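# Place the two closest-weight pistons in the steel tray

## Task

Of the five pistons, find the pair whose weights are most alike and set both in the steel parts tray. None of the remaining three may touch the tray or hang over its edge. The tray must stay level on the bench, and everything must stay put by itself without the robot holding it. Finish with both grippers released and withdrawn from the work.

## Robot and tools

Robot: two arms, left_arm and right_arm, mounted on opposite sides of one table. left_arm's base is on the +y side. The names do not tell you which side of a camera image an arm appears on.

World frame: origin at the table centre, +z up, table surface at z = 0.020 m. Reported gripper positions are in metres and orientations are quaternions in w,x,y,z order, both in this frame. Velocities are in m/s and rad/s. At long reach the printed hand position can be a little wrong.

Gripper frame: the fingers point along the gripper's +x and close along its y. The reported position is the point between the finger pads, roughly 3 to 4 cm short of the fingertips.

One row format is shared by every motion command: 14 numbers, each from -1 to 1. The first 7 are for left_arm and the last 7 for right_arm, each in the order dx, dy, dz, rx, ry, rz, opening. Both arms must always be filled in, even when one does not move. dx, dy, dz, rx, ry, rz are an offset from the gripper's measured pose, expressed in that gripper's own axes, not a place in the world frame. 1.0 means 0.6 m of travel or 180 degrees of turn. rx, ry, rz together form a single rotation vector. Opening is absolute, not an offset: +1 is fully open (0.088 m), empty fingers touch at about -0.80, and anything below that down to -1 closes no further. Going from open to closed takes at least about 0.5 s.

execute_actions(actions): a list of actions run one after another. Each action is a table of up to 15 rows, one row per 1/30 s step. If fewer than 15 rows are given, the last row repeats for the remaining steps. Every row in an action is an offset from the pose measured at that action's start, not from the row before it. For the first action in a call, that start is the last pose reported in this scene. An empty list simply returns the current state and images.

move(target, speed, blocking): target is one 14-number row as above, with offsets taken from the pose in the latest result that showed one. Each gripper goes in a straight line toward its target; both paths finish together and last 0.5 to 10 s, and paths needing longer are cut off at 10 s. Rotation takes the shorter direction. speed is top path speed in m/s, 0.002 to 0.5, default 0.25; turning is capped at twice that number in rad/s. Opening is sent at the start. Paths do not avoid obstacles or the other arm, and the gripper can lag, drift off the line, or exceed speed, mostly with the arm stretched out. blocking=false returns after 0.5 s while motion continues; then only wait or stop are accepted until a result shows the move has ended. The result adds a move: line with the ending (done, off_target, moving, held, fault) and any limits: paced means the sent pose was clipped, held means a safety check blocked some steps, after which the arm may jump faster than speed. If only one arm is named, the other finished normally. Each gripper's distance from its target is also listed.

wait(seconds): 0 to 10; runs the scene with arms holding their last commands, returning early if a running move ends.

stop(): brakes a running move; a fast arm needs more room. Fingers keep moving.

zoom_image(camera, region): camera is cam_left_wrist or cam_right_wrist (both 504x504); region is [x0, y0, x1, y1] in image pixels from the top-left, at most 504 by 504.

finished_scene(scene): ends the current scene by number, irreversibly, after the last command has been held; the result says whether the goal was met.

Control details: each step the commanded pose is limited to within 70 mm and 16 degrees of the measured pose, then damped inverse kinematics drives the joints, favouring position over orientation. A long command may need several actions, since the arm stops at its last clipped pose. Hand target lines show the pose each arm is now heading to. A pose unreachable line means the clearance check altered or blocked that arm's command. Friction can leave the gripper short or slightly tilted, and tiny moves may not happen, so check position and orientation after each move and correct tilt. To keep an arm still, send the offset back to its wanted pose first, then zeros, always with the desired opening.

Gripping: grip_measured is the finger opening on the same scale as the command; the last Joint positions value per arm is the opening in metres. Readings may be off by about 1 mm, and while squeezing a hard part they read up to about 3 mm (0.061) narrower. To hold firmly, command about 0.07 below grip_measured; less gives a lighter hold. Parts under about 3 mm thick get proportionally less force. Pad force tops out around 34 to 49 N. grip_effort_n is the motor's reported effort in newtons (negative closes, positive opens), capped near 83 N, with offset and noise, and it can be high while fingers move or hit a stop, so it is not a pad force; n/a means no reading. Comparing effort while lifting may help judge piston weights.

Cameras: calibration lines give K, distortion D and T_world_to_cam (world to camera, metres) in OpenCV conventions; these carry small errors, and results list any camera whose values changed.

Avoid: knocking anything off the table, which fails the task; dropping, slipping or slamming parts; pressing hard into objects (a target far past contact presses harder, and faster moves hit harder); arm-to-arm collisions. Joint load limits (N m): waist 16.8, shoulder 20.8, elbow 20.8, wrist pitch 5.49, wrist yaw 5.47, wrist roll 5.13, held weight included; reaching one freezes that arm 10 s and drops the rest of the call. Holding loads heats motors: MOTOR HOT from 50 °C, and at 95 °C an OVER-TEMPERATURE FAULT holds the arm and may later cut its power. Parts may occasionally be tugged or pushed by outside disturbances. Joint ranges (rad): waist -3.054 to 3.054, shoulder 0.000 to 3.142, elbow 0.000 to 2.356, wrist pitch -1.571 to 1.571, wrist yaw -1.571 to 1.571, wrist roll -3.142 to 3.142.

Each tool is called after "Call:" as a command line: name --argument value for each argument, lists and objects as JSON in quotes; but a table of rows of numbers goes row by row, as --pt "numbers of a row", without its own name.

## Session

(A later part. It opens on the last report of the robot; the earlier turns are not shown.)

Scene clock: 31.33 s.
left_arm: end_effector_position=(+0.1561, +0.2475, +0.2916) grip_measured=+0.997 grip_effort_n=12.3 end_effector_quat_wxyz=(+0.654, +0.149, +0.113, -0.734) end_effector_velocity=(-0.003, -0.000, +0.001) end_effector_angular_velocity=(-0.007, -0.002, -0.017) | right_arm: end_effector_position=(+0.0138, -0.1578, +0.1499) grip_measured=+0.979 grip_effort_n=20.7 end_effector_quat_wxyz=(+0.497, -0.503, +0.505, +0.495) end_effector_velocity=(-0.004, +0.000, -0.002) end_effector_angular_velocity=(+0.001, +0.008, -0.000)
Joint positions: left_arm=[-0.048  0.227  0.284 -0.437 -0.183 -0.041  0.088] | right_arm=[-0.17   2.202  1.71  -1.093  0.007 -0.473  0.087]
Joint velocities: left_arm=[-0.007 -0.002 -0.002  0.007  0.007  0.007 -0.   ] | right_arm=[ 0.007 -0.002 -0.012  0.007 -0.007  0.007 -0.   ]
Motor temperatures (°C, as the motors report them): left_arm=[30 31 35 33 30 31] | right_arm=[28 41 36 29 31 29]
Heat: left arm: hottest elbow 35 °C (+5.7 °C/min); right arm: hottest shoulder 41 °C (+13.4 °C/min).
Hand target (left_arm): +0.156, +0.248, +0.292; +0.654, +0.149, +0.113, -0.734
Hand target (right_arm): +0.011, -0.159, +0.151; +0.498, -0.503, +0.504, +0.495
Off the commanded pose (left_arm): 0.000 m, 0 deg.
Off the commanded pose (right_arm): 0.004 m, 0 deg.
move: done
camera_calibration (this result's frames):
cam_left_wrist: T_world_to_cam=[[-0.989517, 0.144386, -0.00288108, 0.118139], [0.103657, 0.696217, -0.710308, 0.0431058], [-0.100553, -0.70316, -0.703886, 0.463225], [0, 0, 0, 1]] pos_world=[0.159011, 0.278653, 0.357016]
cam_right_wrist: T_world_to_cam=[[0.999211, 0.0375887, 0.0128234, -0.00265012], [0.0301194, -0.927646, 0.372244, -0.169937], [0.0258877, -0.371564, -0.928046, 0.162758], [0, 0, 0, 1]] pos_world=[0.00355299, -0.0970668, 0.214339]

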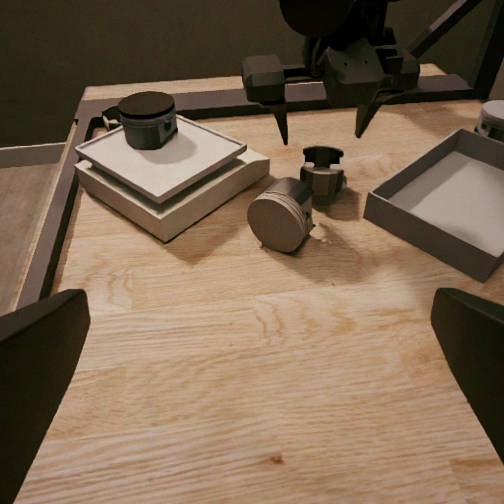

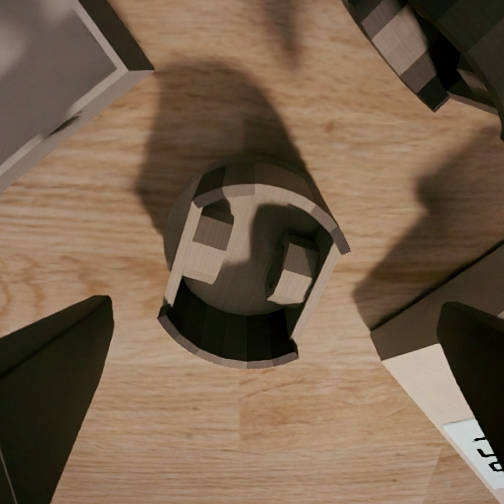

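Call:
move --target '[0,0,0,0,0,0,1,0.06,0.016,-0.012,0.105,0,0,0.8]'

Call:
move --target '[0,0,0,0,0,0,1,0.082,0,-0.005,0,0,0,0.8]' --speed 0.08

Call:
move --target '[0,0,0,0,0,0,1,0,0,0,0,0,0,0]'

Call:
move --target '[0,0,0,0,0,0,1,-0.17,0,0,-0.105,0,0,0]' --speed 0.15

Scene clock: 35.00 s.
left_arm: end_effector_position=(+0.1561, +0.2475, +0.2916) grip_measured=+0.997 grip_effort_n=12.3 end_effector_quat_wxyz=(+0.654, +0.149, +0.113, -0.734) end_effector_velocity=(+0.000, +0.002, -0.004) end_effector_angular_velocity=(+0.016, -0.001, +0.002) | right_arm: end_effector_position=(+0.0067, -0.1628, +0.1184) grip_measured=+0.804 grip_effort_n=-16.0 end_effector_quat_wxyz=(+0.576, -0.413, +0.575, +0.408) end_effector_velocity=(+0.001, -0.003, -0.004) end_effector_angular_velocity=(-0.010, -0.003, -0.010)
Joint positions: left_arm=[-0.048  0.227  0.284 -0.437 -0.183 -0.041  0.088] | right_arm=[-0.16   2.202  1.579 -0.95   0.007 -0.135  0.078]
Joint velocities: left_arm=[-0.007 -0.007 -0.002 -0.022 -0.007 -0.007 -0.   ] | right_arm=[-0.002  0.002 -0.012  0.007  0.007  0.007  0.   ]
Motor temperatures (°C, as the motors report them): left_arm=[30 31 35 33 30 31] | right_arm=[28 42 35 29 31 29]
Heat: left arm: hottest elbow 35 °C (+5.1 °C/min); right arm: hottest shoulder 42 °C (+13.7 °C/min).
Hand target (left_arm): +0.156, +0.248, +0.292; +0.654, +0.149, +0.113, -0.734
Hand target (right_arm): +0.004, -0.166, +0.114; +0.573, -0.415, +0.579, +0.405
Off the commanded pose (left_arm): 0.000 m, 0 deg.
Off the commanded pose (right_arm): 0.006 m, 1 deg.
move: done
camera_calibration (this result's frames):
cam_left_wrist: T_world_to_cam=[[-0.989517, 0.144386, -0.00288108, 0.118139], [0.103657, 0.696217, -0.710308, 0.0431058], [-0.100553, -0.70316, -0.703886, 0.463225], [0, 0, 0, 1]] pos_world=[0.159011, 0.278653, 0.357016]
cam_right_wrist: T_world_to_cam=[[0.957852, -0.28652, 0.0206311, -0.0483619], [-0.274398, -0.891341, 0.360855, -0.153408], [-0.085003, -0.351307, -0.932394, 0.136339], [0, 0, 0, 1]] pos_world=[0.015818, -0.102699, 0.183477]

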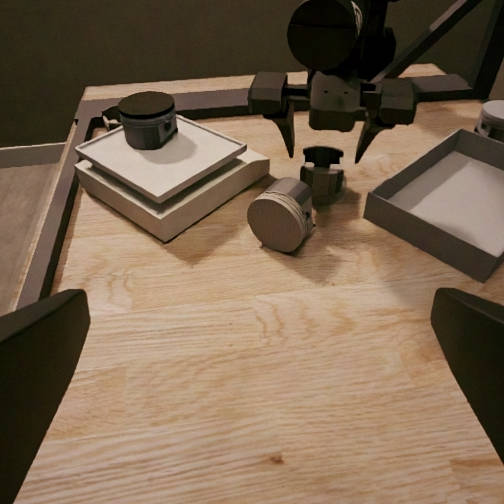

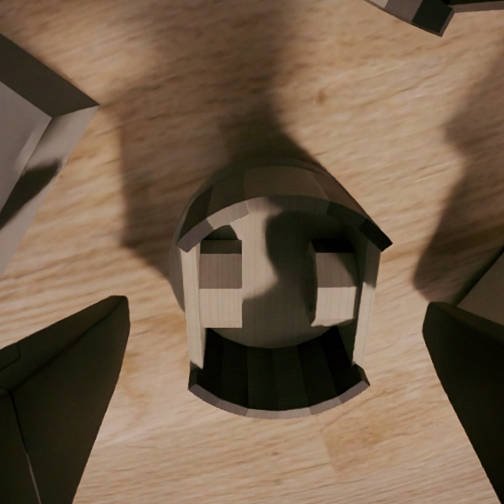

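Scene clock: 36.03 s.
left_arm: end_effector_position=(+0.1561, +0.2475, +0.2916) grip_measured=+0.997 grip_effort_n=12.3 end_effector_quat_wxyz=(+0.654, +0.149, +0.113, -0.734) end_effector_velocity=(+0.001, +0.001, +0.001) end_effector_angular_velocity=(-0.002, +0.005, +0.007) | right_arm: end_effector_position=(+0.0073, -0.1611, +0.0772) grip_measured=+0.804 grip_effort_n=-15.6 end_effector_quat_wxyz=(+0.583, -0.410, +0.568, +0.411) end_effector_velocity=(+0.000, +0.001, +0.000) end_effector_angular_velocity=(+0.010, +0.003, +0.020)
Joint positions: left_arm=[-0.048  0.227  0.284 -0.437 -0.183 -0.041  0.088] | right_arm=[-0.16   2.262  1.5   -0.79   0.007 -0.135  0.078]
Joint velocities: left_arm=[-0.002 -0.007  0.002 -0.007 -0.007 -0.007 -0.   ] | right_arm=[-0.002 -0.002 -0.002  0.007 -0.007 -0.022 -0.   ]
Motor temperatures (°C, as the motors report them): left_arm=[30 31 35 33 30 31] | right_arm=[28 42 35 29 31 29]
Heat: left arm: hottest elbow 35 °C (+5.0 °C/min); right arm: hottest shoulder 42 °C (+13.3 °C/min).
Hand target (left_arm): +0.156, +0.248, +0.292; +0.654, +0.149, +0.113, -0.734
Hand target (right_arm): +0.005, -0.166, +0.069; +0.576, -0.414, +0.575, +0.408
Off the commanded pose (left_arm): 0.000 m, 0 deg.
Off the commanded pose (right_arm): 0.009 m, 1 deg.
move: off_target (right_arm)
camera_calibration (this result's frames):
cam_left_wrist: T_world_to_cam=[[-0.989517, 0.144386, -0.00288108, 0.118139], [0.103657, 0.696217, -0.710308, 0.0431058], [-0.100553, -0.70316, -0.703886, 0.463225], [0, 0, 0, 1]] pos_world=[0.159011, 0.278653, 0.357016]
cam_right_wrist: T_world_to_cam=[[0.957745, -0.286584, 0.0243633, -0.0479769], [-0.277428, -0.898144, 0.341131, -0.136404], [-0.075881, -0.333476, -0.9397, 0.102006], [0, 0, 0, 1]] pos_world=[0.0158477, -0.102243, 0.143555]

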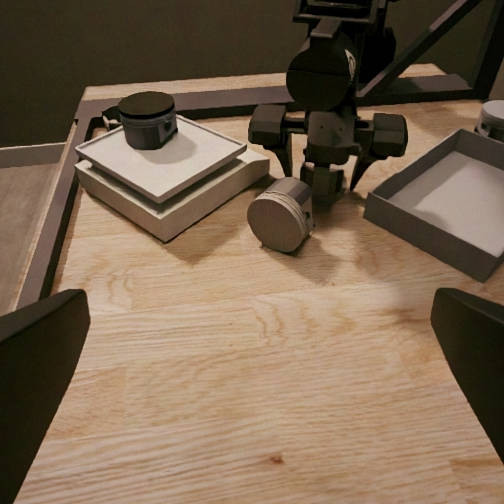

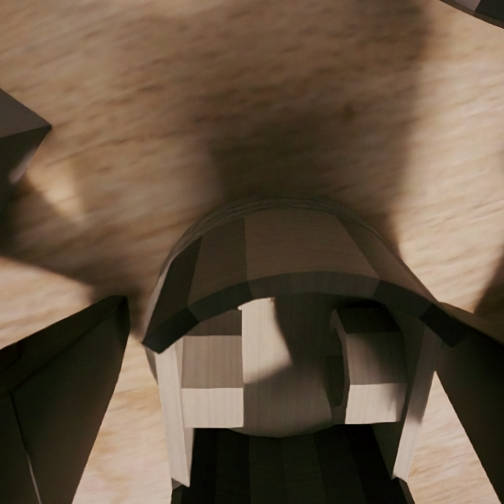

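Scene clock: 36.53 s.
left_arm: end_effector_position=(+0.1561, +0.2475, +0.2916) grip_measured=+0.997 grip_effort_n=11.9 end_effector_quat_wxyz=(+0.654, +0.149, +0.113, -0.734) end_effector_velocity=(+0.001, +0.001, -0.004) end_effector_angular_velocity=(+0.012, +0.001, +0.007) | right_arm: end_effector_position=(+0.0077, -0.1611, +0.0772) grip_measured=+0.596 grip_effort_n=-83.5 end_effector_quat_wxyz=(+0.583, -0.410, +0.568, +0.411) end_effector_velocity=(-0.002, -0.003, +0.001) end_effector_angular_velocity=(-0.012, +0.014, +0.005)
Joint positions: left_arm=[-0.048  0.227  0.284 -0.437 -0.183 -0.041  0.088] | right_arm=[-0.16   2.262  1.5   -0.789  0.008 -0.135  0.068]
Joint velocities: left_arm=[-0.002 -0.002 -0.007 -0.007 -0.007 -0.007 -0.   ] | right_arm=[-0.002 -0.002  0.002 -0.022 -0.007 -0.007 -0.   ]
Motor temperatures (°C, as the motors report them): left_arm=[30 31 35 33 30 31] | right_arm=[28 42 35 29 31 29]
Heat: left arm: hottest elbow 35 °C (+4.9 °C/min); right arm: hottest shoulder 42 °C (+13.1 °C/min).
Hand target (left_arm): +0.156, +0.248, +0.292; +0.654, +0.149, +0.113, -0.734
Hand target (right_arm): +0.007, -0.161, +0.077; +0.583, -0.410, +0.569, +0.411
Off the commanded pose (left_arm): 0.000 m, 0 deg.
Off the commanded pose (right_arm): 0.000 m, 0 deg.
move: done
camera_calibration (this result's frames):
cam_left_wrist: T_world_to_cam=[[-0.989517, 0.144386, -0.00288108, 0.118139], [0.103657, 0.696217, -0.710308, 0.0431058], [-0.100553, -0.70316, -0.703886, 0.463225], [0, 0, 0, 1]] pos_world=[0.159011, 0.278653, 0.357016]
cam_right_wrist: T_world_to_cam=[[0.957606, -0.286972, 0.0252473, -0.048403], [-0.278133, -0.89815, 0.340542, -0.136244], [-0.0750503, -0.333128, -0.93989, 0.102107], [0, 0, 0, 1]] pos_world=[0.0161203, -0.102243, 0.143588]

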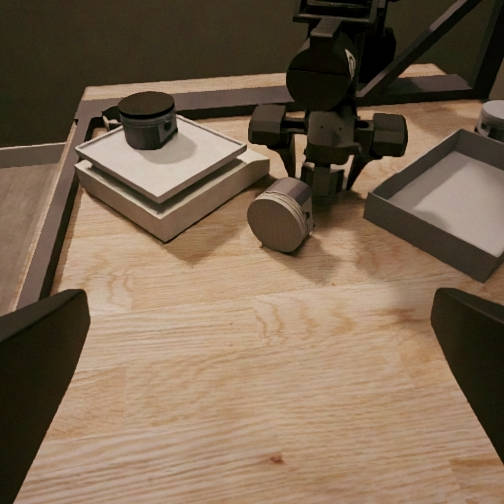

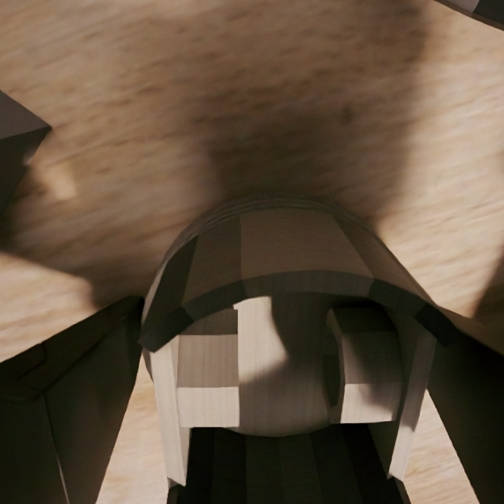

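Scene clock: 38.10 s.
left_arm: end_effector_position=(+0.1561, +0.2475, +0.2916) grip_measured=+0.997 grip_effort_n=11.9 end_effector_quat_wxyz=(+0.654, +0.149, +0.113, -0.734) end_effector_velocity=(+0.000, -0.001, +0.007) end_effector_angular_velocity=(-0.029, +0.027, +0.012) | right_arm: end_effector_position=(+0.0048, -0.1669, +0.1688) grip_measured=+0.596 grip_effort_n=-83.5 end_effector_quat_wxyz=(+0.499, -0.502, +0.504, +0.495) end_effector_velocity=(+0.003, +0.001, +0.004) end_effector_angular_velocity=(+0.003, -0.009, +0.034)
Joint positions: left_arm=[-0.048  0.227  0.284 -0.437 -0.183 -0.041  0.088] | right_arm=[-0.16   2.132  1.675 -1.123  0.008 -0.46   0.068]
Joint velocities: left_arm=[-0.002 -0.007  0.002  0.022 -0.007 -0.022 -0.   ] | right_arm=[-0.002 -0.002  0.012 -0.007  0.007 -0.037 -0.   ]
Motor temperatures (°C, as the motors report them): left_arm=[30 31 35 33 30 31] | right_arm=[28 42 36 29 31 29]
Heat: left arm: hottest elbow 35 °C (+4.7 °C/min); right arm: hottest shoulder 42 °C (+12.6 °C/min).
Hand target (left_arm): +0.156, +0.248, +0.292; +0.654, +0.149, +0.113, -0.734
Hand target (right_arm): +0.007, -0.163, +0.179; +0.508, -0.500, +0.493, +0.499
Off the commanded pose (left_arm): 0.000 m, 0 deg.
Off the commanded pose (right_arm): 0.011 m, 2 deg.
move: off_target (right_arm)
camera_calibration (this result's frames):
cam_left_wrist: T_world_to_cam=[[-0.989517, 0.144386, -0.00288108, 0.118139], [0.103657, 0.696217, -0.710308, 0.0431058], [-0.100553, -0.70316, -0.703886, 0.463225], [0, 0, 0, 1]] pos_world=[0.159011, 0.278653, 0.357016]
cam_right_wrist: T_world_to_cam=[[0.99927, 0.0344968, 0.0164167, 0.00533991], [0.0260199, -0.929182, 0.368704, -0.184784], [0.0279733, -0.368008, -0.929402, 0.17797], [0, 0, 0, 1]] pos_world=[-0.00550634, -0.106388, 0.233449]

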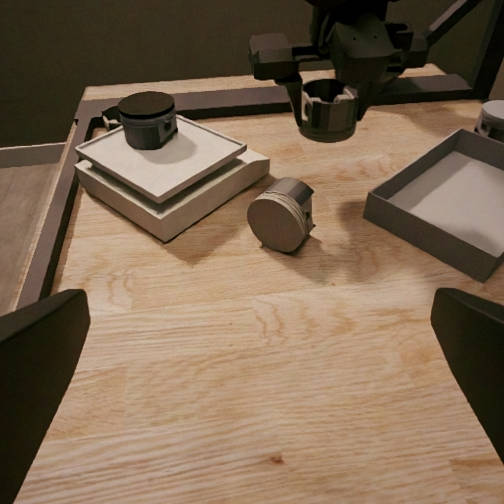

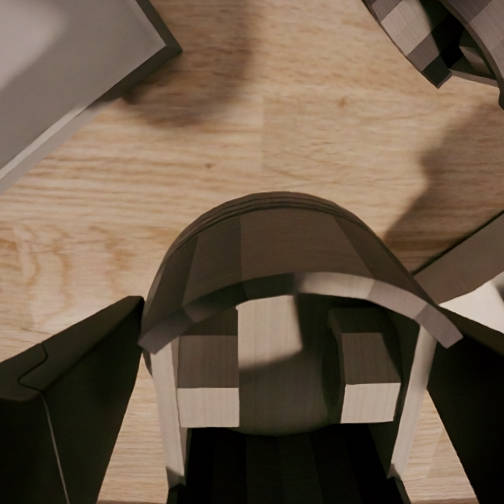

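Held by the ring. Target (.17,-.182).

Call:
move --target '[0,0,0,0,0,0,1,-0.005,-0.282,-0.018,0,-0.01,-0.01,0]' --speed 0.15

Call:
move --target '[0,0,0,0,0,0,1,0.055,0,0,0,0,0,0]' --speed 0.04

Call:
move --target '[0,0,0,0,0,0,1,0,0,0,0,0,0,0.9]'

Call:
move --target '[0,0,0,0,0,0,1,-0.1,0,0,0,0,0,0.9]'

Scene clock: 43.77 s.
left_arm: end_effector_position=(+0.1561, +0.2475, +0.2916) grip_measured=+0.997 grip_effort_n=12.3 end_effector_quat_wxyz=(+0.654, +0.149, +0.113, -0.734) end_effector_velocity=(+0.000, -0.000, +0.001) end_effector_angular_velocity=(-0.007, +0.006, +0.007) | right_arm: end_effector_position=(+0.1712, -0.1827, +0.1702) grip_measured=+0.596 grip_effort_n=-83.5 end_effector_quat_wxyz=(+0.513, -0.503, +0.491, +0.493) end_effector_velocity=(+0.001, +0.000, +0.002) end_effector_angular_velocity=(-0.008, +0.017, +0.020)
Joint positions: left_arm=[-0.048  0.227  0.284 -0.437 -0.183 -0.041  0.088] | right_arm=[-0.481  2.505  2.319 -1.352  0.014 -0.779  0.068]
Joint velocities: left_arm=[-0.002 -0.002 -0.002  0.007 -0.007 -0.007 -0.   ] | right_arm=[-0.002  0.032  0.066 -0.051 -0.007 -0.022 -0.   ]
Motor temperatures (°C, as the motors report them): left_arm=[30 31 35 34 30 31] | right_arm=[28 44 37 29 31 29]
Heat: left arm: hottest elbow 35 °C (+4.1 °C/min); right arm: hottest shoulder 44 °C (+13.7 °C/min).
Hand target (left_arm): +0.156, +0.248, +0.292; +0.654, +0.149, +0.113, -0.734
Hand target (right_arm): +0.174, -0.181, +0.171; +0.515, -0.503, +0.488, +0.493
Off the commanded pose (left_arm): 0.000 m, 0 deg.
Off the commanded pose (right_arm): 0.005 m, 0 deg.
move: done
camera_calibration (this result's frames):
cam_left_wrist: T_world_to_cam=[[-0.989517, 0.144386, -0.00288108, 0.118139], [0.103657, 0.696217, -0.710308, 0.0431058], [-0.100553, -0.70316, -0.703886, 0.463225], [0, 0, 0, 1]] pos_world=[0.159011, 0.278653, 0.357016]
cam_right_wrist: T_world_to_cam=[[0.998378, 0.0321398, 0.0469892, -0.165891], [0.0139006, -0.938037, 0.346255, -0.200005], [0.0552062, -0.34504, -0.936963, 0.169566], [0, 0, 0, 1]] pos_world=[0.159041, -0.123774, 0.235925]

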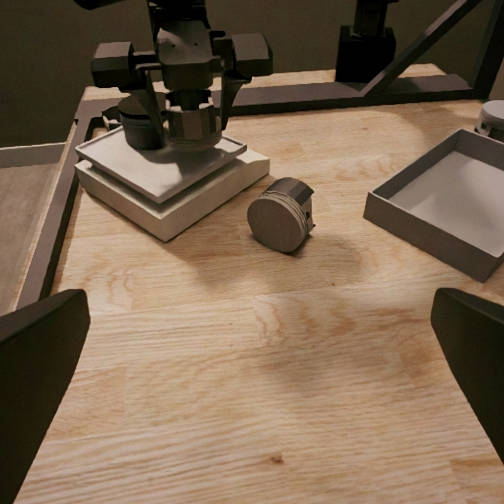

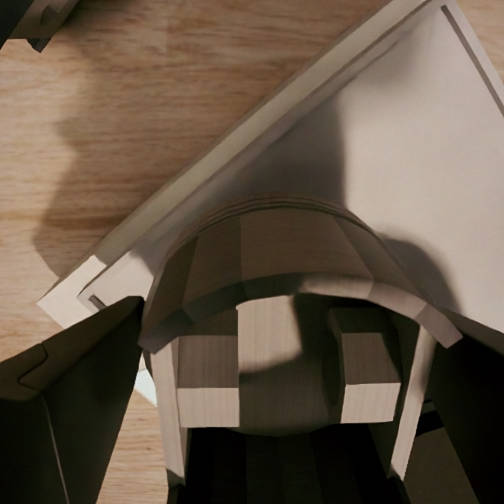

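Scene clock: 44.90 s.
left_arm: end_effector_position=(+0.1561, +0.2475, +0.2916) grip_measured=+0.997 grip_effort_n=12.3 end_effector_quat_wxyz=(+0.654, +0.149, +0.113, -0.734) end_effector_velocity=(+0.003, -0.001, +0.001) end_effector_angular_velocity=(-0.006, +0.028, +0.031) | right_arm: end_effector_position=(+0.1725, -0.1819, +0.1447) grip_measured=+0.596 grip_effort_n=-83.5 end_effector_quat_wxyz=(+0.516, -0.503, +0.489, +0.493) end_effector_velocity=(+0.002, +0.001, -0.002) end_effector_angular_velocity=(+0.014, -0.004, +0.005)
Joint positions: left_arm=[-0.048  0.227  0.284 -0.437 -0.183 -0.041  0.088] | right_arm=[-0.482  2.506  2.219 -1.246  0.015 -0.78   0.068]
Joint velocities: left_arm=[-0.002 -0.002 -0.002  0.007 -0.022 -0.037  0.   ] | right_arm=[-0.002 -0.002 -0.012  0.022 -0.007 -0.007 -0.   ]
Motor temperatures (°C, as the motors report them): left_arm=[30 30 35 34 30 31] | right_arm=[28 44 37 29 31 29]
Heat: left arm: hottest elbow 35 °C (+4.0 °C/min); right arm: hottest shoulder 44 °C (+13.4 °C/min).
Hand target (left_arm): +0.156, +0.248, +0.292; +0.654, +0.149, +0.113, -0.734
Hand target (right_arm): +0.172, -0.182, +0.137; +0.513, -0.503, +0.491, +0.493
Off the commanded pose (left_arm): 0.000 m, 0 deg.
Off the commanded pose (right_arm): 0.008 m, 0 deg.
move: done
camera_calibration (this result's frames):
cam_left_wrist: T_world_to_cam=[[-0.989517, 0.144386, -0.00288108, 0.118139], [0.103657, 0.696217, -0.710308, 0.0431058], [-0.100553, -0.70316, -0.703886, 0.463225], [0, 0, 0, 1]] pos_world=[0.159011, 0.278653, 0.357016]
cam_right_wrist: T_world_to_cam=[[0.998164, 0.0315468, 0.0517098, -0.166825], [0.0119452, -0.939428, 0.342539, -0.189907], [0.0593837, -0.341292, -0.93808, 0.146046], [0, 0, 0, 1]] pos_world=[0.160115, -0.123297, 0.21068]

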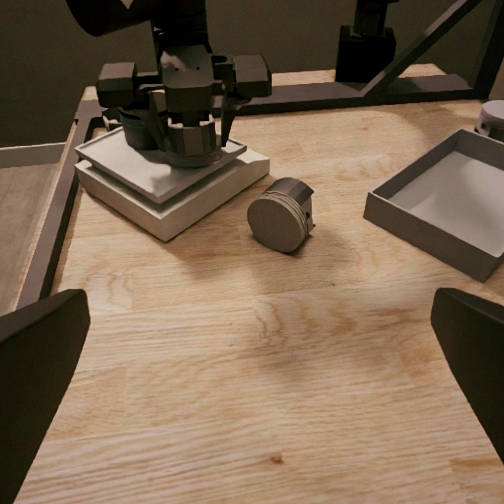

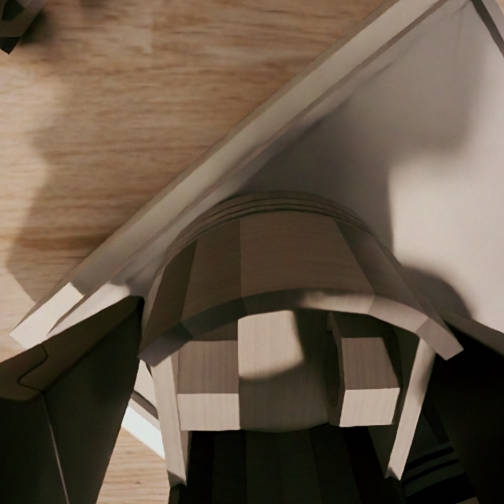

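Scene clock: 45.67 s.
left_arm: end_effector_position=(+0.1561, +0.2475, +0.2916) grip_measured=+0.997 grip_effort_n=12.3 end_effector_quat_wxyz=(+0.654, +0.149, +0.113, -0.734) end_effector_velocity=(+0.003, +0.000, -0.002) end_effector_angular_velocity=(+0.007, +0.010, +0.026) | right_arm: end_effector_position=(+0.1729, -0.1816, +0.1448) grip_measured=+0.894 grip_effort_n=20.7 end_effector_quat_wxyz=(+0.516, -0.503, +0.488, +0.492) end_effector_velocity=(+0.002, -0.002, -0.001) end_effector_angular_velocity=(+0.007, +0.004, -0.014)
Joint positions: left_arm=[-0.048  0.227  0.284 -0.437 -0.183 -0.041  0.088] | right_arm=[-0.482  2.506  2.219 -1.243  0.015 -0.78   0.083]
Joint velocities: left_arm=[-0.002 -0.002 -0.002 -0.007 -0.022 -0.022  0.   ] | right_arm=[-0.007 -0.002 -0.007  0.007 -0.007  0.007  0.001]
Motor temperatures (°C, as the motors report them): left_arm=[30 30 36 34 30 31] | right_arm=[28 44 37 29 31 29]
Heat: left arm: hottest elbow 36 °C (+5.3 °C/min); right arm: hottest shoulder 44 °C (+13.1 °C/min).
Hand target (left_arm): +0.156, +0.248, +0.292; +0.654, +0.149, +0.113, -0.734
Hand target (right_arm): +0.173, -0.182, +0.145; +0.516, -0.503, +0.488, +0.493
Off the commanded pose (left_arm): 0.000 m, 0 deg.
Off the commanded pose (right_arm): 0.000 m, 0 deg.
move: done
camera_calibration (this result's frames):
cam_left_wrist: T_world_to_cam=[[-0.989517, 0.144386, -0.00288108, 0.118139], [0.103657, 0.696217, -0.710308, 0.0431058], [-0.100553, -0.70316, -0.703886, 0.463225], [0, 0, 0, 1]] pos_world=[0.159011, 0.278653, 0.357016]
cam_right_wrist: T_world_to_cam=[[0.998078, 0.031462, 0.0533805, -0.167433], [0.0113906, -0.939979, 0.341041, -0.189375], [0.0609064, -0.339778, -0.938532, 0.146241], [0, 0, 0, 1]] pos_world=[0.160362, -0.123051, 0.210774]

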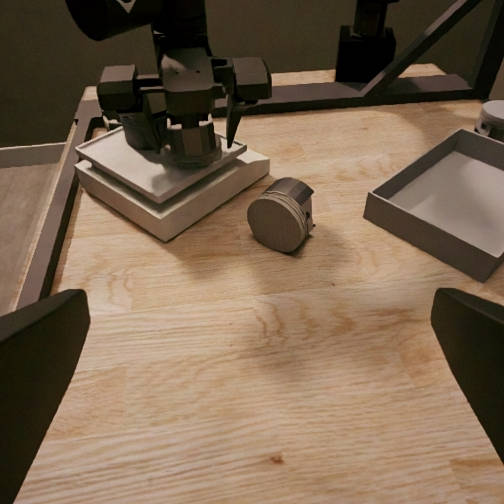

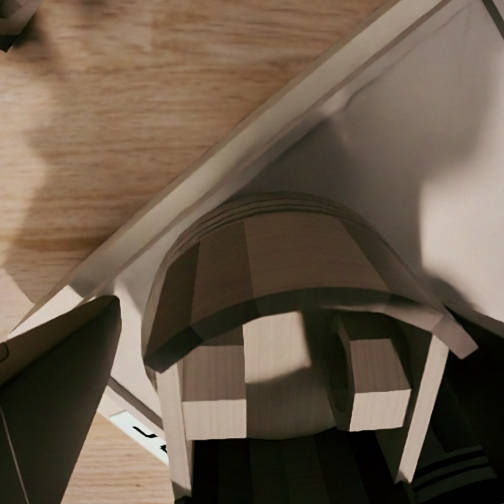

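Scene clock: 46.53 s.
left_arm: end_effector_position=(+0.1561, +0.2475, +0.2916) grip_measured=+0.997 grip_effort_n=12.3 end_effector_quat_wxyz=(+0.654, +0.149, +0.113, -0.734) end_effector_velocity=(+0.002, +0.002, -0.003) end_effector_angular_velocity=(+0.016, -0.001, +0.012) | right_arm: end_effector_position=(+0.1697, -0.1848, +0.1964) grip_measured=+0.896 grip_effort_n=20.7 end_effector_quat_wxyz=(+0.522, -0.503, +0.482, +0.492) end_effector_velocity=(+0.001, +0.001, +0.001) end_effector_angular_velocity=(+0.009, -0.001, +0.020)
Joint positions: left_arm=[-0.048  0.227  0.284 -0.437 -0.183 -0.041  0.088] | right_arm=[-0.482  2.465  2.349 -1.397  0.015 -0.78   0.083]
Joint velocities: left_arm=[ 0.002 -0.002  0.002 -0.022 -0.007 -0.007 -0.   ] | right_arm=[-0.002 -0.002 -0.002  0.007 -0.007 -0.022  0.   ]
Motor temperatures (°C, as the motors report them): left_arm=[30 30 36 34 30 31] | right_arm=[28 45 37 29 31 29]
Heat: left arm: hottest elbow 36 °C (+5.2 °C/min); right arm: hottest shoulder 45 °C (+14.2 °C/min).
Hand target (left_arm): +0.156, +0.248, +0.292; +0.654, +0.149, +0.113, -0.734
Hand target (right_arm): +0.171, -0.183, +0.205; +0.529, -0.503, +0.475, +0.492
Off the commanded pose (left_arm): 0.000 m, 0 deg.
Off the commanded pose (right_arm): 0.009 m, 1 deg.
joint sent to its limit (right arm) — the command would take joint 3 (elbow) past its upper limit, so that joint was sent only as far as its limit.
move: off_target (right_arm)
camera_calibration (this result's frames):
cam_left_wrist: T_world_to_cam=[[-0.989517, 0.144386, -0.00288108, 0.118139], [0.103657, 0.696217, -0.710308, 0.0431058], [-0.100553, -0.70316, -0.703886, 0.463225], [0, 0, 0, 1]] pos_world=[0.159011, 0.278653, 0.357016]
cam_right_wrist: T_world_to_cam=[[0.99737, 0.0307577, 0.065623, -0.169308], [0.00739739, -0.943951, 0.330003, -0.207839], [0.072095, -0.32865, -0.941696, 0.194618], [0, 0, 0, 1]] pos_world=[0.15637, -0.127022, 0.262969]

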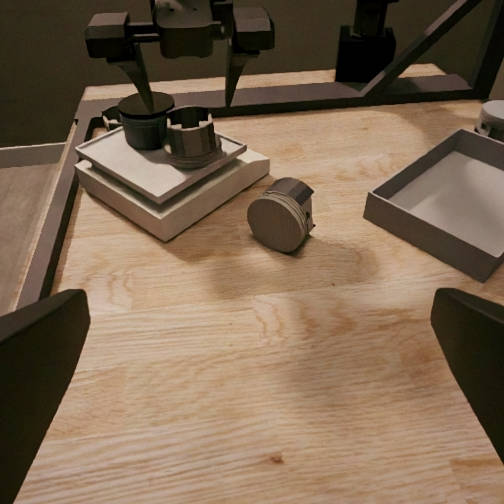

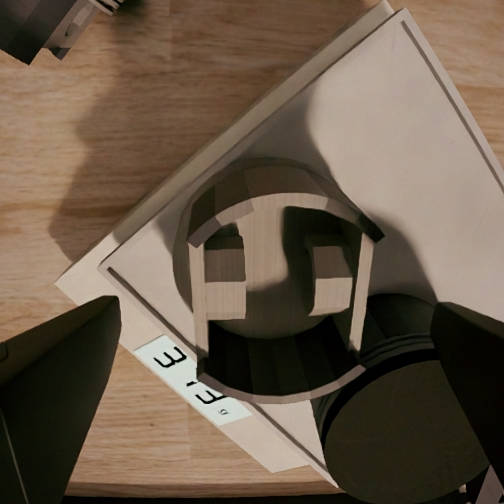

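Call:
move --target '[0,0,0,0,0,0,1,0.105,0,-0.003,0,0.005,0.005,1]' --speed 0.1

Call:
move --target '[0,0,0,0,0,0,1,0,0,0,0,0,0,0]'

Call:
move --target '[0,0,0,0,0,0,1,-0.06,0,0,0,0,0,0]' --speed 0.1

Call:
move --target '[0,0,0,0,0,0,1,0,0.27,-0.1,0,0,0,0]' --speed 0.2

Scene clock: 52.80 s.
left_arm: end_effector_position=(+0.1561, +0.2475, +0.2916) grip_measured=+0.997 grip_effort_n=12.3 end_effector_quat_wxyz=(+0.654, +0.149, +0.113, -0.734) end_effector_velocity=(-0.000, +0.001, -0.002) end_effector_angular_velocity=(+0.007, +0.002, +0.002) | right_arm: end_effector_position=(+0.1735, -0.1812, +0.1430) grip_measured=+0.979 grip_effort_n=20.7 end_effector_quat_wxyz=(+0.522, -0.503, +0.482, +0.492) end_effector_velocity=(-0.001, -0.001, +0.000) end_effector_angular_velocity=(-0.000, +0.010, +0.005)
Joint positions: left_arm=[-0.048  0.227  0.284 -0.437 -0.183 -0.041  0.088] | right_arm=[-0.482  2.489  2.181 -1.205  0.015 -0.78   0.087]
Joint velocities: left_arm=[-0.007 -0.002 -0.002 -0.007 -0.007 -0.007 -0.   ] | right_arm=[-0.002 -0.002 -0.002 -0.007 -0.007 -0.007 -0.   ]
Motor temperatures (°C, as the motors report them): left_arm=[30 30 36 34 30 31] | right_arm=[28 47 37 29 31 29]
Heat: left arm: hottest elbow 36 °C (+4.5 °C/min); right arm: hottest shoulder 47 °C (+14.8 °C/min).
Hand target (left_arm): +0.156, +0.248, +0.292; +0.654, +0.149, +0.113, -0.734
Hand target (right_arm): +0.172, -0.185, +0.133; +0.515, -0.503, +0.490, +0.493
Off the commanded pose (left_arm): 0.000 m, 0 deg.
Off the commanded pose (right_arm): 0.010 m, 1 deg.
move: off_target (right_arm)
camera_calibration (this result's frames):
cam_left_wrist: T_world_to_cam=[[-0.989517, 0.144386, -0.00288108, 0.118139], [0.103657, 0.696217, -0.710308, 0.0431058], [-0.100553, -0.70316, -0.703886, 0.463225], [0, 0, 0, 1]] pos_world=[0.159011, 0.278653, 0.357016]
cam_right_wrist: T_world_to_cam=[[0.99737, 0.0307583, 0.0656338, -0.169771], [0.00739299, -0.943944, 0.330022, -0.186869], [0.0721056, -0.328668, -0.941689, 0.145224], [0, 0, 0, 1]] pos_world=[0.160235, -0.123441, 0.209569]

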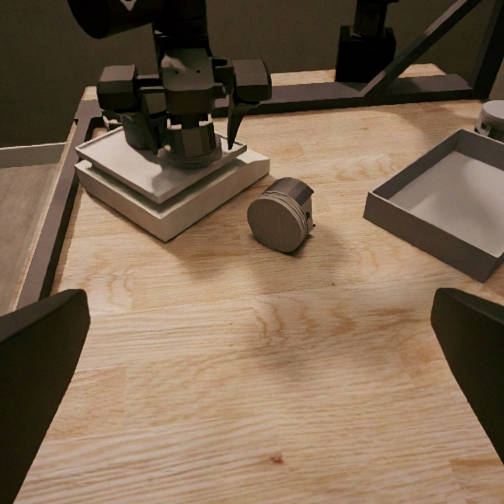

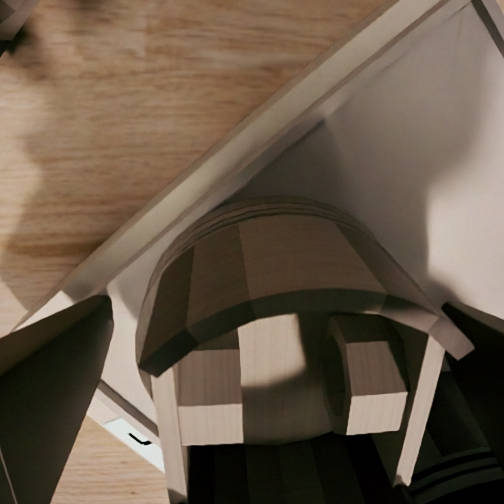

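Scene clock: 53.30 s.
left_arm: end_effector_position=(+0.1561, +0.2475, +0.2916) grip_measured=+0.997 grip_effort_n=12.8 end_effector_quat_wxyz=(+0.654, +0.149, +0.113, -0.734) end_effector_velocity=(-0.001, +0.002, -0.007) end_effector_angular_velocity=(+0.027, +0.001, -0.007) | right_arm: end_effector_position=(+0.1734, -0.1811, +0.1430) grip_measured=+0.603 grip_effort_n=-83.5 end_effector_quat_wxyz=(+0.522, -0.502, +0.482, +0.493) end_effector_velocity=(-0.002, +0.001, +0.002) end_effector_angular_velocity=(+0.004, +0.007, -0.004)
Joint positions: left_arm=[-0.048  0.227  0.284 -0.437 -0.183 -0.041  0.088] | right_arm=[-0.482  2.489  2.181 -1.206  0.014 -0.78   0.069]
Joint velocities: left_arm=[-0.002 -0.002 -0.007 -0.022  0.007 -0.007 -0.   ] | right_arm=[ 0.002 -0.002  0.002 -0.007 -0.007  0.007 -0.   ]
Motor temperatures (°C, as the motors report them): left_arm=[30 30 36 34 30 31] | right_arm=[28 47 37 29 31 29]
Heat: left arm: hottest elbow 36 °C (+4.5 °C/min); right arm: hottest shoulder 47 °C (+14.6 °C/min).
Hand target (left_arm): +0.156, +0.248, +0.292; +0.654, +0.149, +0.113, -0.734
Hand target (right_arm): +0.173, -0.181, +0.143; +0.522, -0.503, +0.482, +0.492
Off the commanded pose (left_arm): 0.000 m, 0 deg.
Off the commanded pose (right_arm): 0.000 m, 0 deg.
move: done
camera_calibration (this result's frames):
cam_left_wrist: T_world_to_cam=[[-0.989517, 0.144386, -0.00288108, 0.118139], [0.103657, 0.696217, -0.710308, 0.0431058], [-0.100553, -0.70316, -0.703886, 0.463225], [0, 0, 0, 1]] pos_world=[0.159011, 0.278653, 0.357016]
cam_right_wrist: T_world_to_cam=[[0.997421, 0.030784, 0.0648367, -0.169522], [0.00770051, -0.944034, 0.329759, -0.186876], [0.0713594, -0.32841, -0.941836, 0.145433], [0, 0, 0, 1]] pos_world=[0.160146, -0.123437, 0.209589]

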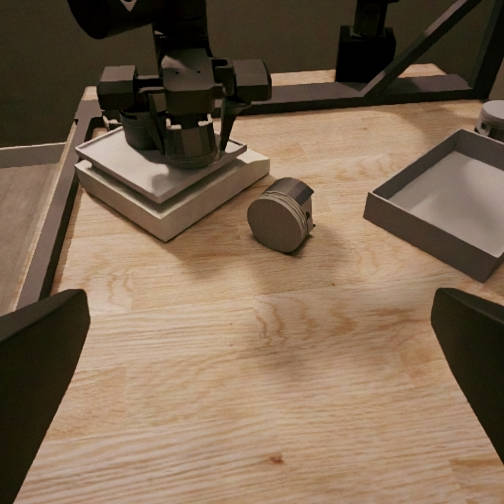

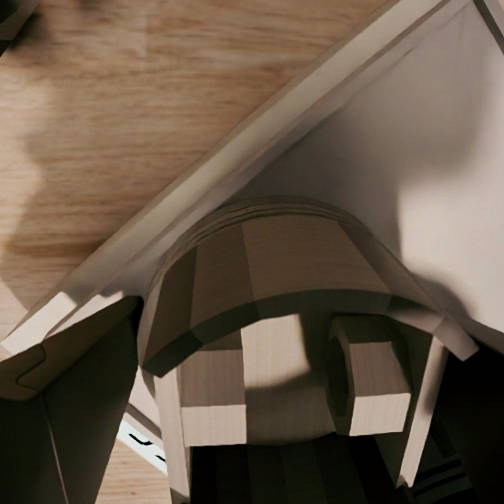

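Scene clock: 54.23 s.
left_arm: end_effector_position=(+0.1561, +0.2475, +0.2916) grip_measured=+0.997 grip_effort_n=12.3 end_effector_quat_wxyz=(+0.654, +0.149, +0.113, -0.734) end_effector_velocity=(+0.001, +0.001, -0.002) end_effector_angular_velocity=(+0.005, -0.012, +0.002) | right_arm: end_effector_position=(+0.1693, -0.1853, +0.1672) grip_measured=+0.603 grip_effort_n=-83.5 end_effector_quat_wxyz=(+0.512, -0.503, +0.492, +0.493) end_effector_velocity=(+0.000, -0.003, +0.006) end_effector_angular_velocity=(-0.007, -0.004, +0.005)
Joint positions: left_arm=[-0.048  0.227  0.284 -0.437 -0.183 -0.041  0.088] | right_arm=[-0.482  2.489  2.278 -1.331  0.014 -0.78   0.069]
Joint velocities: left_arm=[-0.002 -0.002 -0.002 -0.007 -0.007  0.007  0.   ] | right_arm=[-0.002 -0.007  0.012 -0.022  0.007 -0.007  0.   ]
Motor temperatures (°C, as the motors report them): left_arm=[30 30 36 34 30 31] | right_arm=[28 48 37 29 31 29]
Heat: left arm: hottest elbow 36 °C (+4.4 °C/min); right arm: hottest shoulder 48 °C (+15.5 °C/min).
Hand target (left_arm): +0.156, +0.248, +0.292; +0.654, +0.149, +0.113, -0.734
Hand target (right_arm): +0.172, -0.182, +0.179; +0.522, -0.502, +0.482, +0.493
Off the commanded pose (left_arm): 0.000 m, 0 deg.
Off the commanded pose (right_arm): 0.012 m, 2 deg.
move: off_target (right_arm)
camera_calibration (this result's frames):
cam_left_wrist: T_world_to_cam=[[-0.989517, 0.144386, -0.00288108, 0.118139], [0.103657, 0.696217, -0.710308, 0.0431058], [-0.100553, -0.70316, -0.703886, 0.463225], [0, 0, 0, 1]] pos_world=[0.159011, 0.278653, 0.357016]
cam_right_wrist: T_world_to_cam=[[0.998537, 0.0318929, 0.0436722, -0.163277], [0.0146775, -0.9371, 0.348753, -0.201767], [0.0520479, -0.347601, -0.936197, 0.1659], [0, 0, 0, 1]] pos_world=[0.157365, -0.126201, 0.232812]

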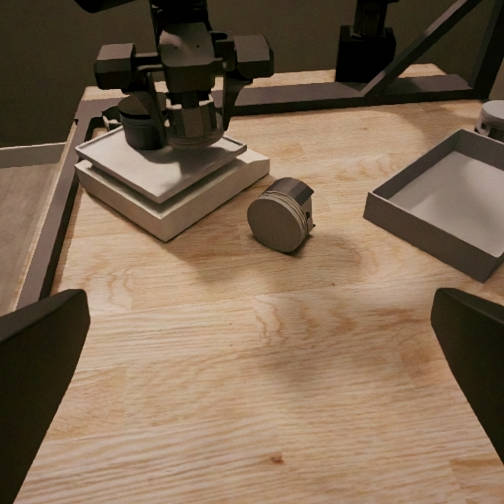

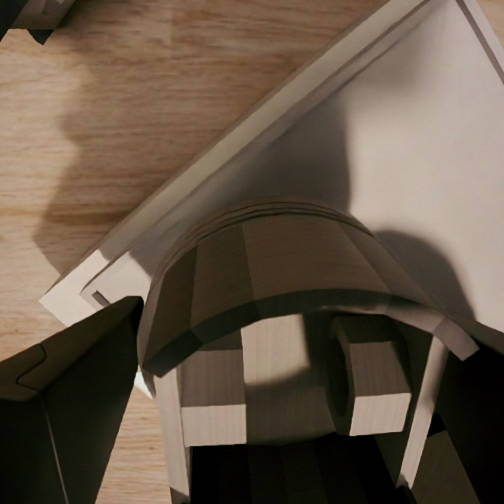

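Scene clock: 55.70 s.
left_arm: end_effector_position=(+0.1561, +0.2475, +0.2916) grip_measured=+0.997 grip_effort_n=11.9 end_effector_quat_wxyz=(+0.654, +0.149, +0.113, -0.734) end_effector_velocity=(+0.001, +0.000, -0.001) end_effector_angular_velocity=(+0.007, +0.002, +0.007) | right_arm: end_effector_position=(+0.0083, -0.2405, +0.1612) grip_measured=+0.603 grip_effort_n=-83.5 end_effector_quat_wxyz=(+0.509, -0.502, +0.495, +0.494) end_effector_velocity=(-0.009, -0.003, +0.000) end_effector_angular_velocity=(+0.002, +0.025, +0.000)
Joint positions: left_arm=[-0.048  0.227  0.284 -0.437 -0.183 -0.041  0.088] | right_arm=[-0.263  1.89   1.289 -0.952  0.016 -0.561  0.069]
Joint velocities: left_arm=[-0.002  0.002  0.002 -0.007 -0.007 -0.007 -0.   ] | right_arm=[ 0.007 -0.017 -0.022 -0.007 -0.022  0.007 -0.   ]
Motor temperatures (°C, as the motors report them): left_arm=[30 30 36 35 30 31] | right_arm=[28 48 37 29 31 29]
Heat: left arm: hottest elbow 36 °C (+4.3 °C/min); right arm: hottest shoulder 48 °C (+15.1 °C/min).
Hand target (left_arm): +0.156, +0.248, +0.292; +0.654, +0.149, +0.113, -0.734
Hand target (right_arm): +0.006, -0.242, +0.164; +0.513, -0.502, +0.492, +0.494
Off the commanded pose (left_arm): 0.000 m, 0 deg.
Off the commanded pose (right_arm): 0.004 m, 0 deg.
move: done
camera_calibration (this result's frames):
cam_left_wrist: T_world_to_cam=[[-0.989517, 0.144386, -0.00288108, 0.118139], [0.103657, 0.696217, -0.710308, 0.0431058], [-0.100553, -0.70316, -0.703886, 0.463225], [0, 0, 0, 1]] pos_world=[0.159011, 0.278653, 0.357016]
cam_right_wrist: T_world_to_cam=[[0.998827, 0.0320807, 0.0362557, 0.000694259], [0.0172801, -0.935836, 0.352012, -0.24935], [0.0452221, -0.350973, -0.935293, 0.148544], [0, 0, 0, 1]] pos_world=[-0.00310212, -0.181238, 0.226681]

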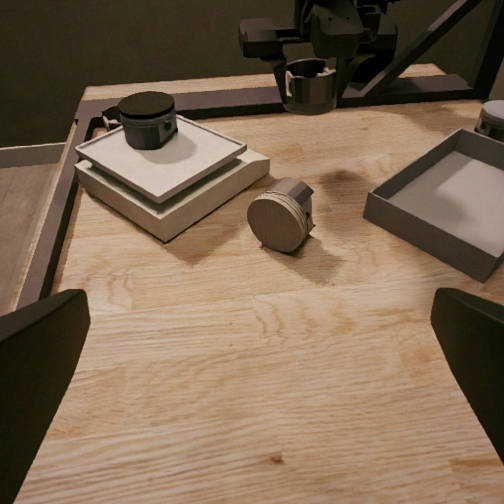

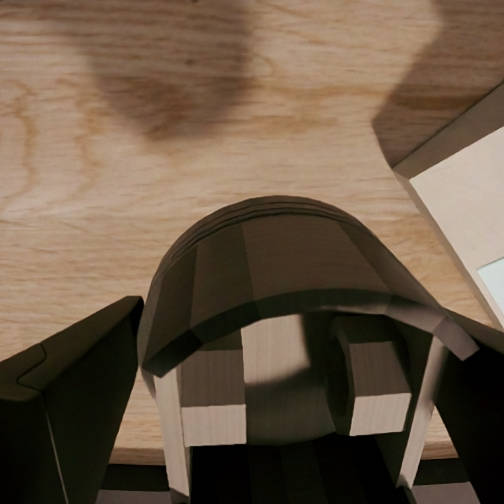

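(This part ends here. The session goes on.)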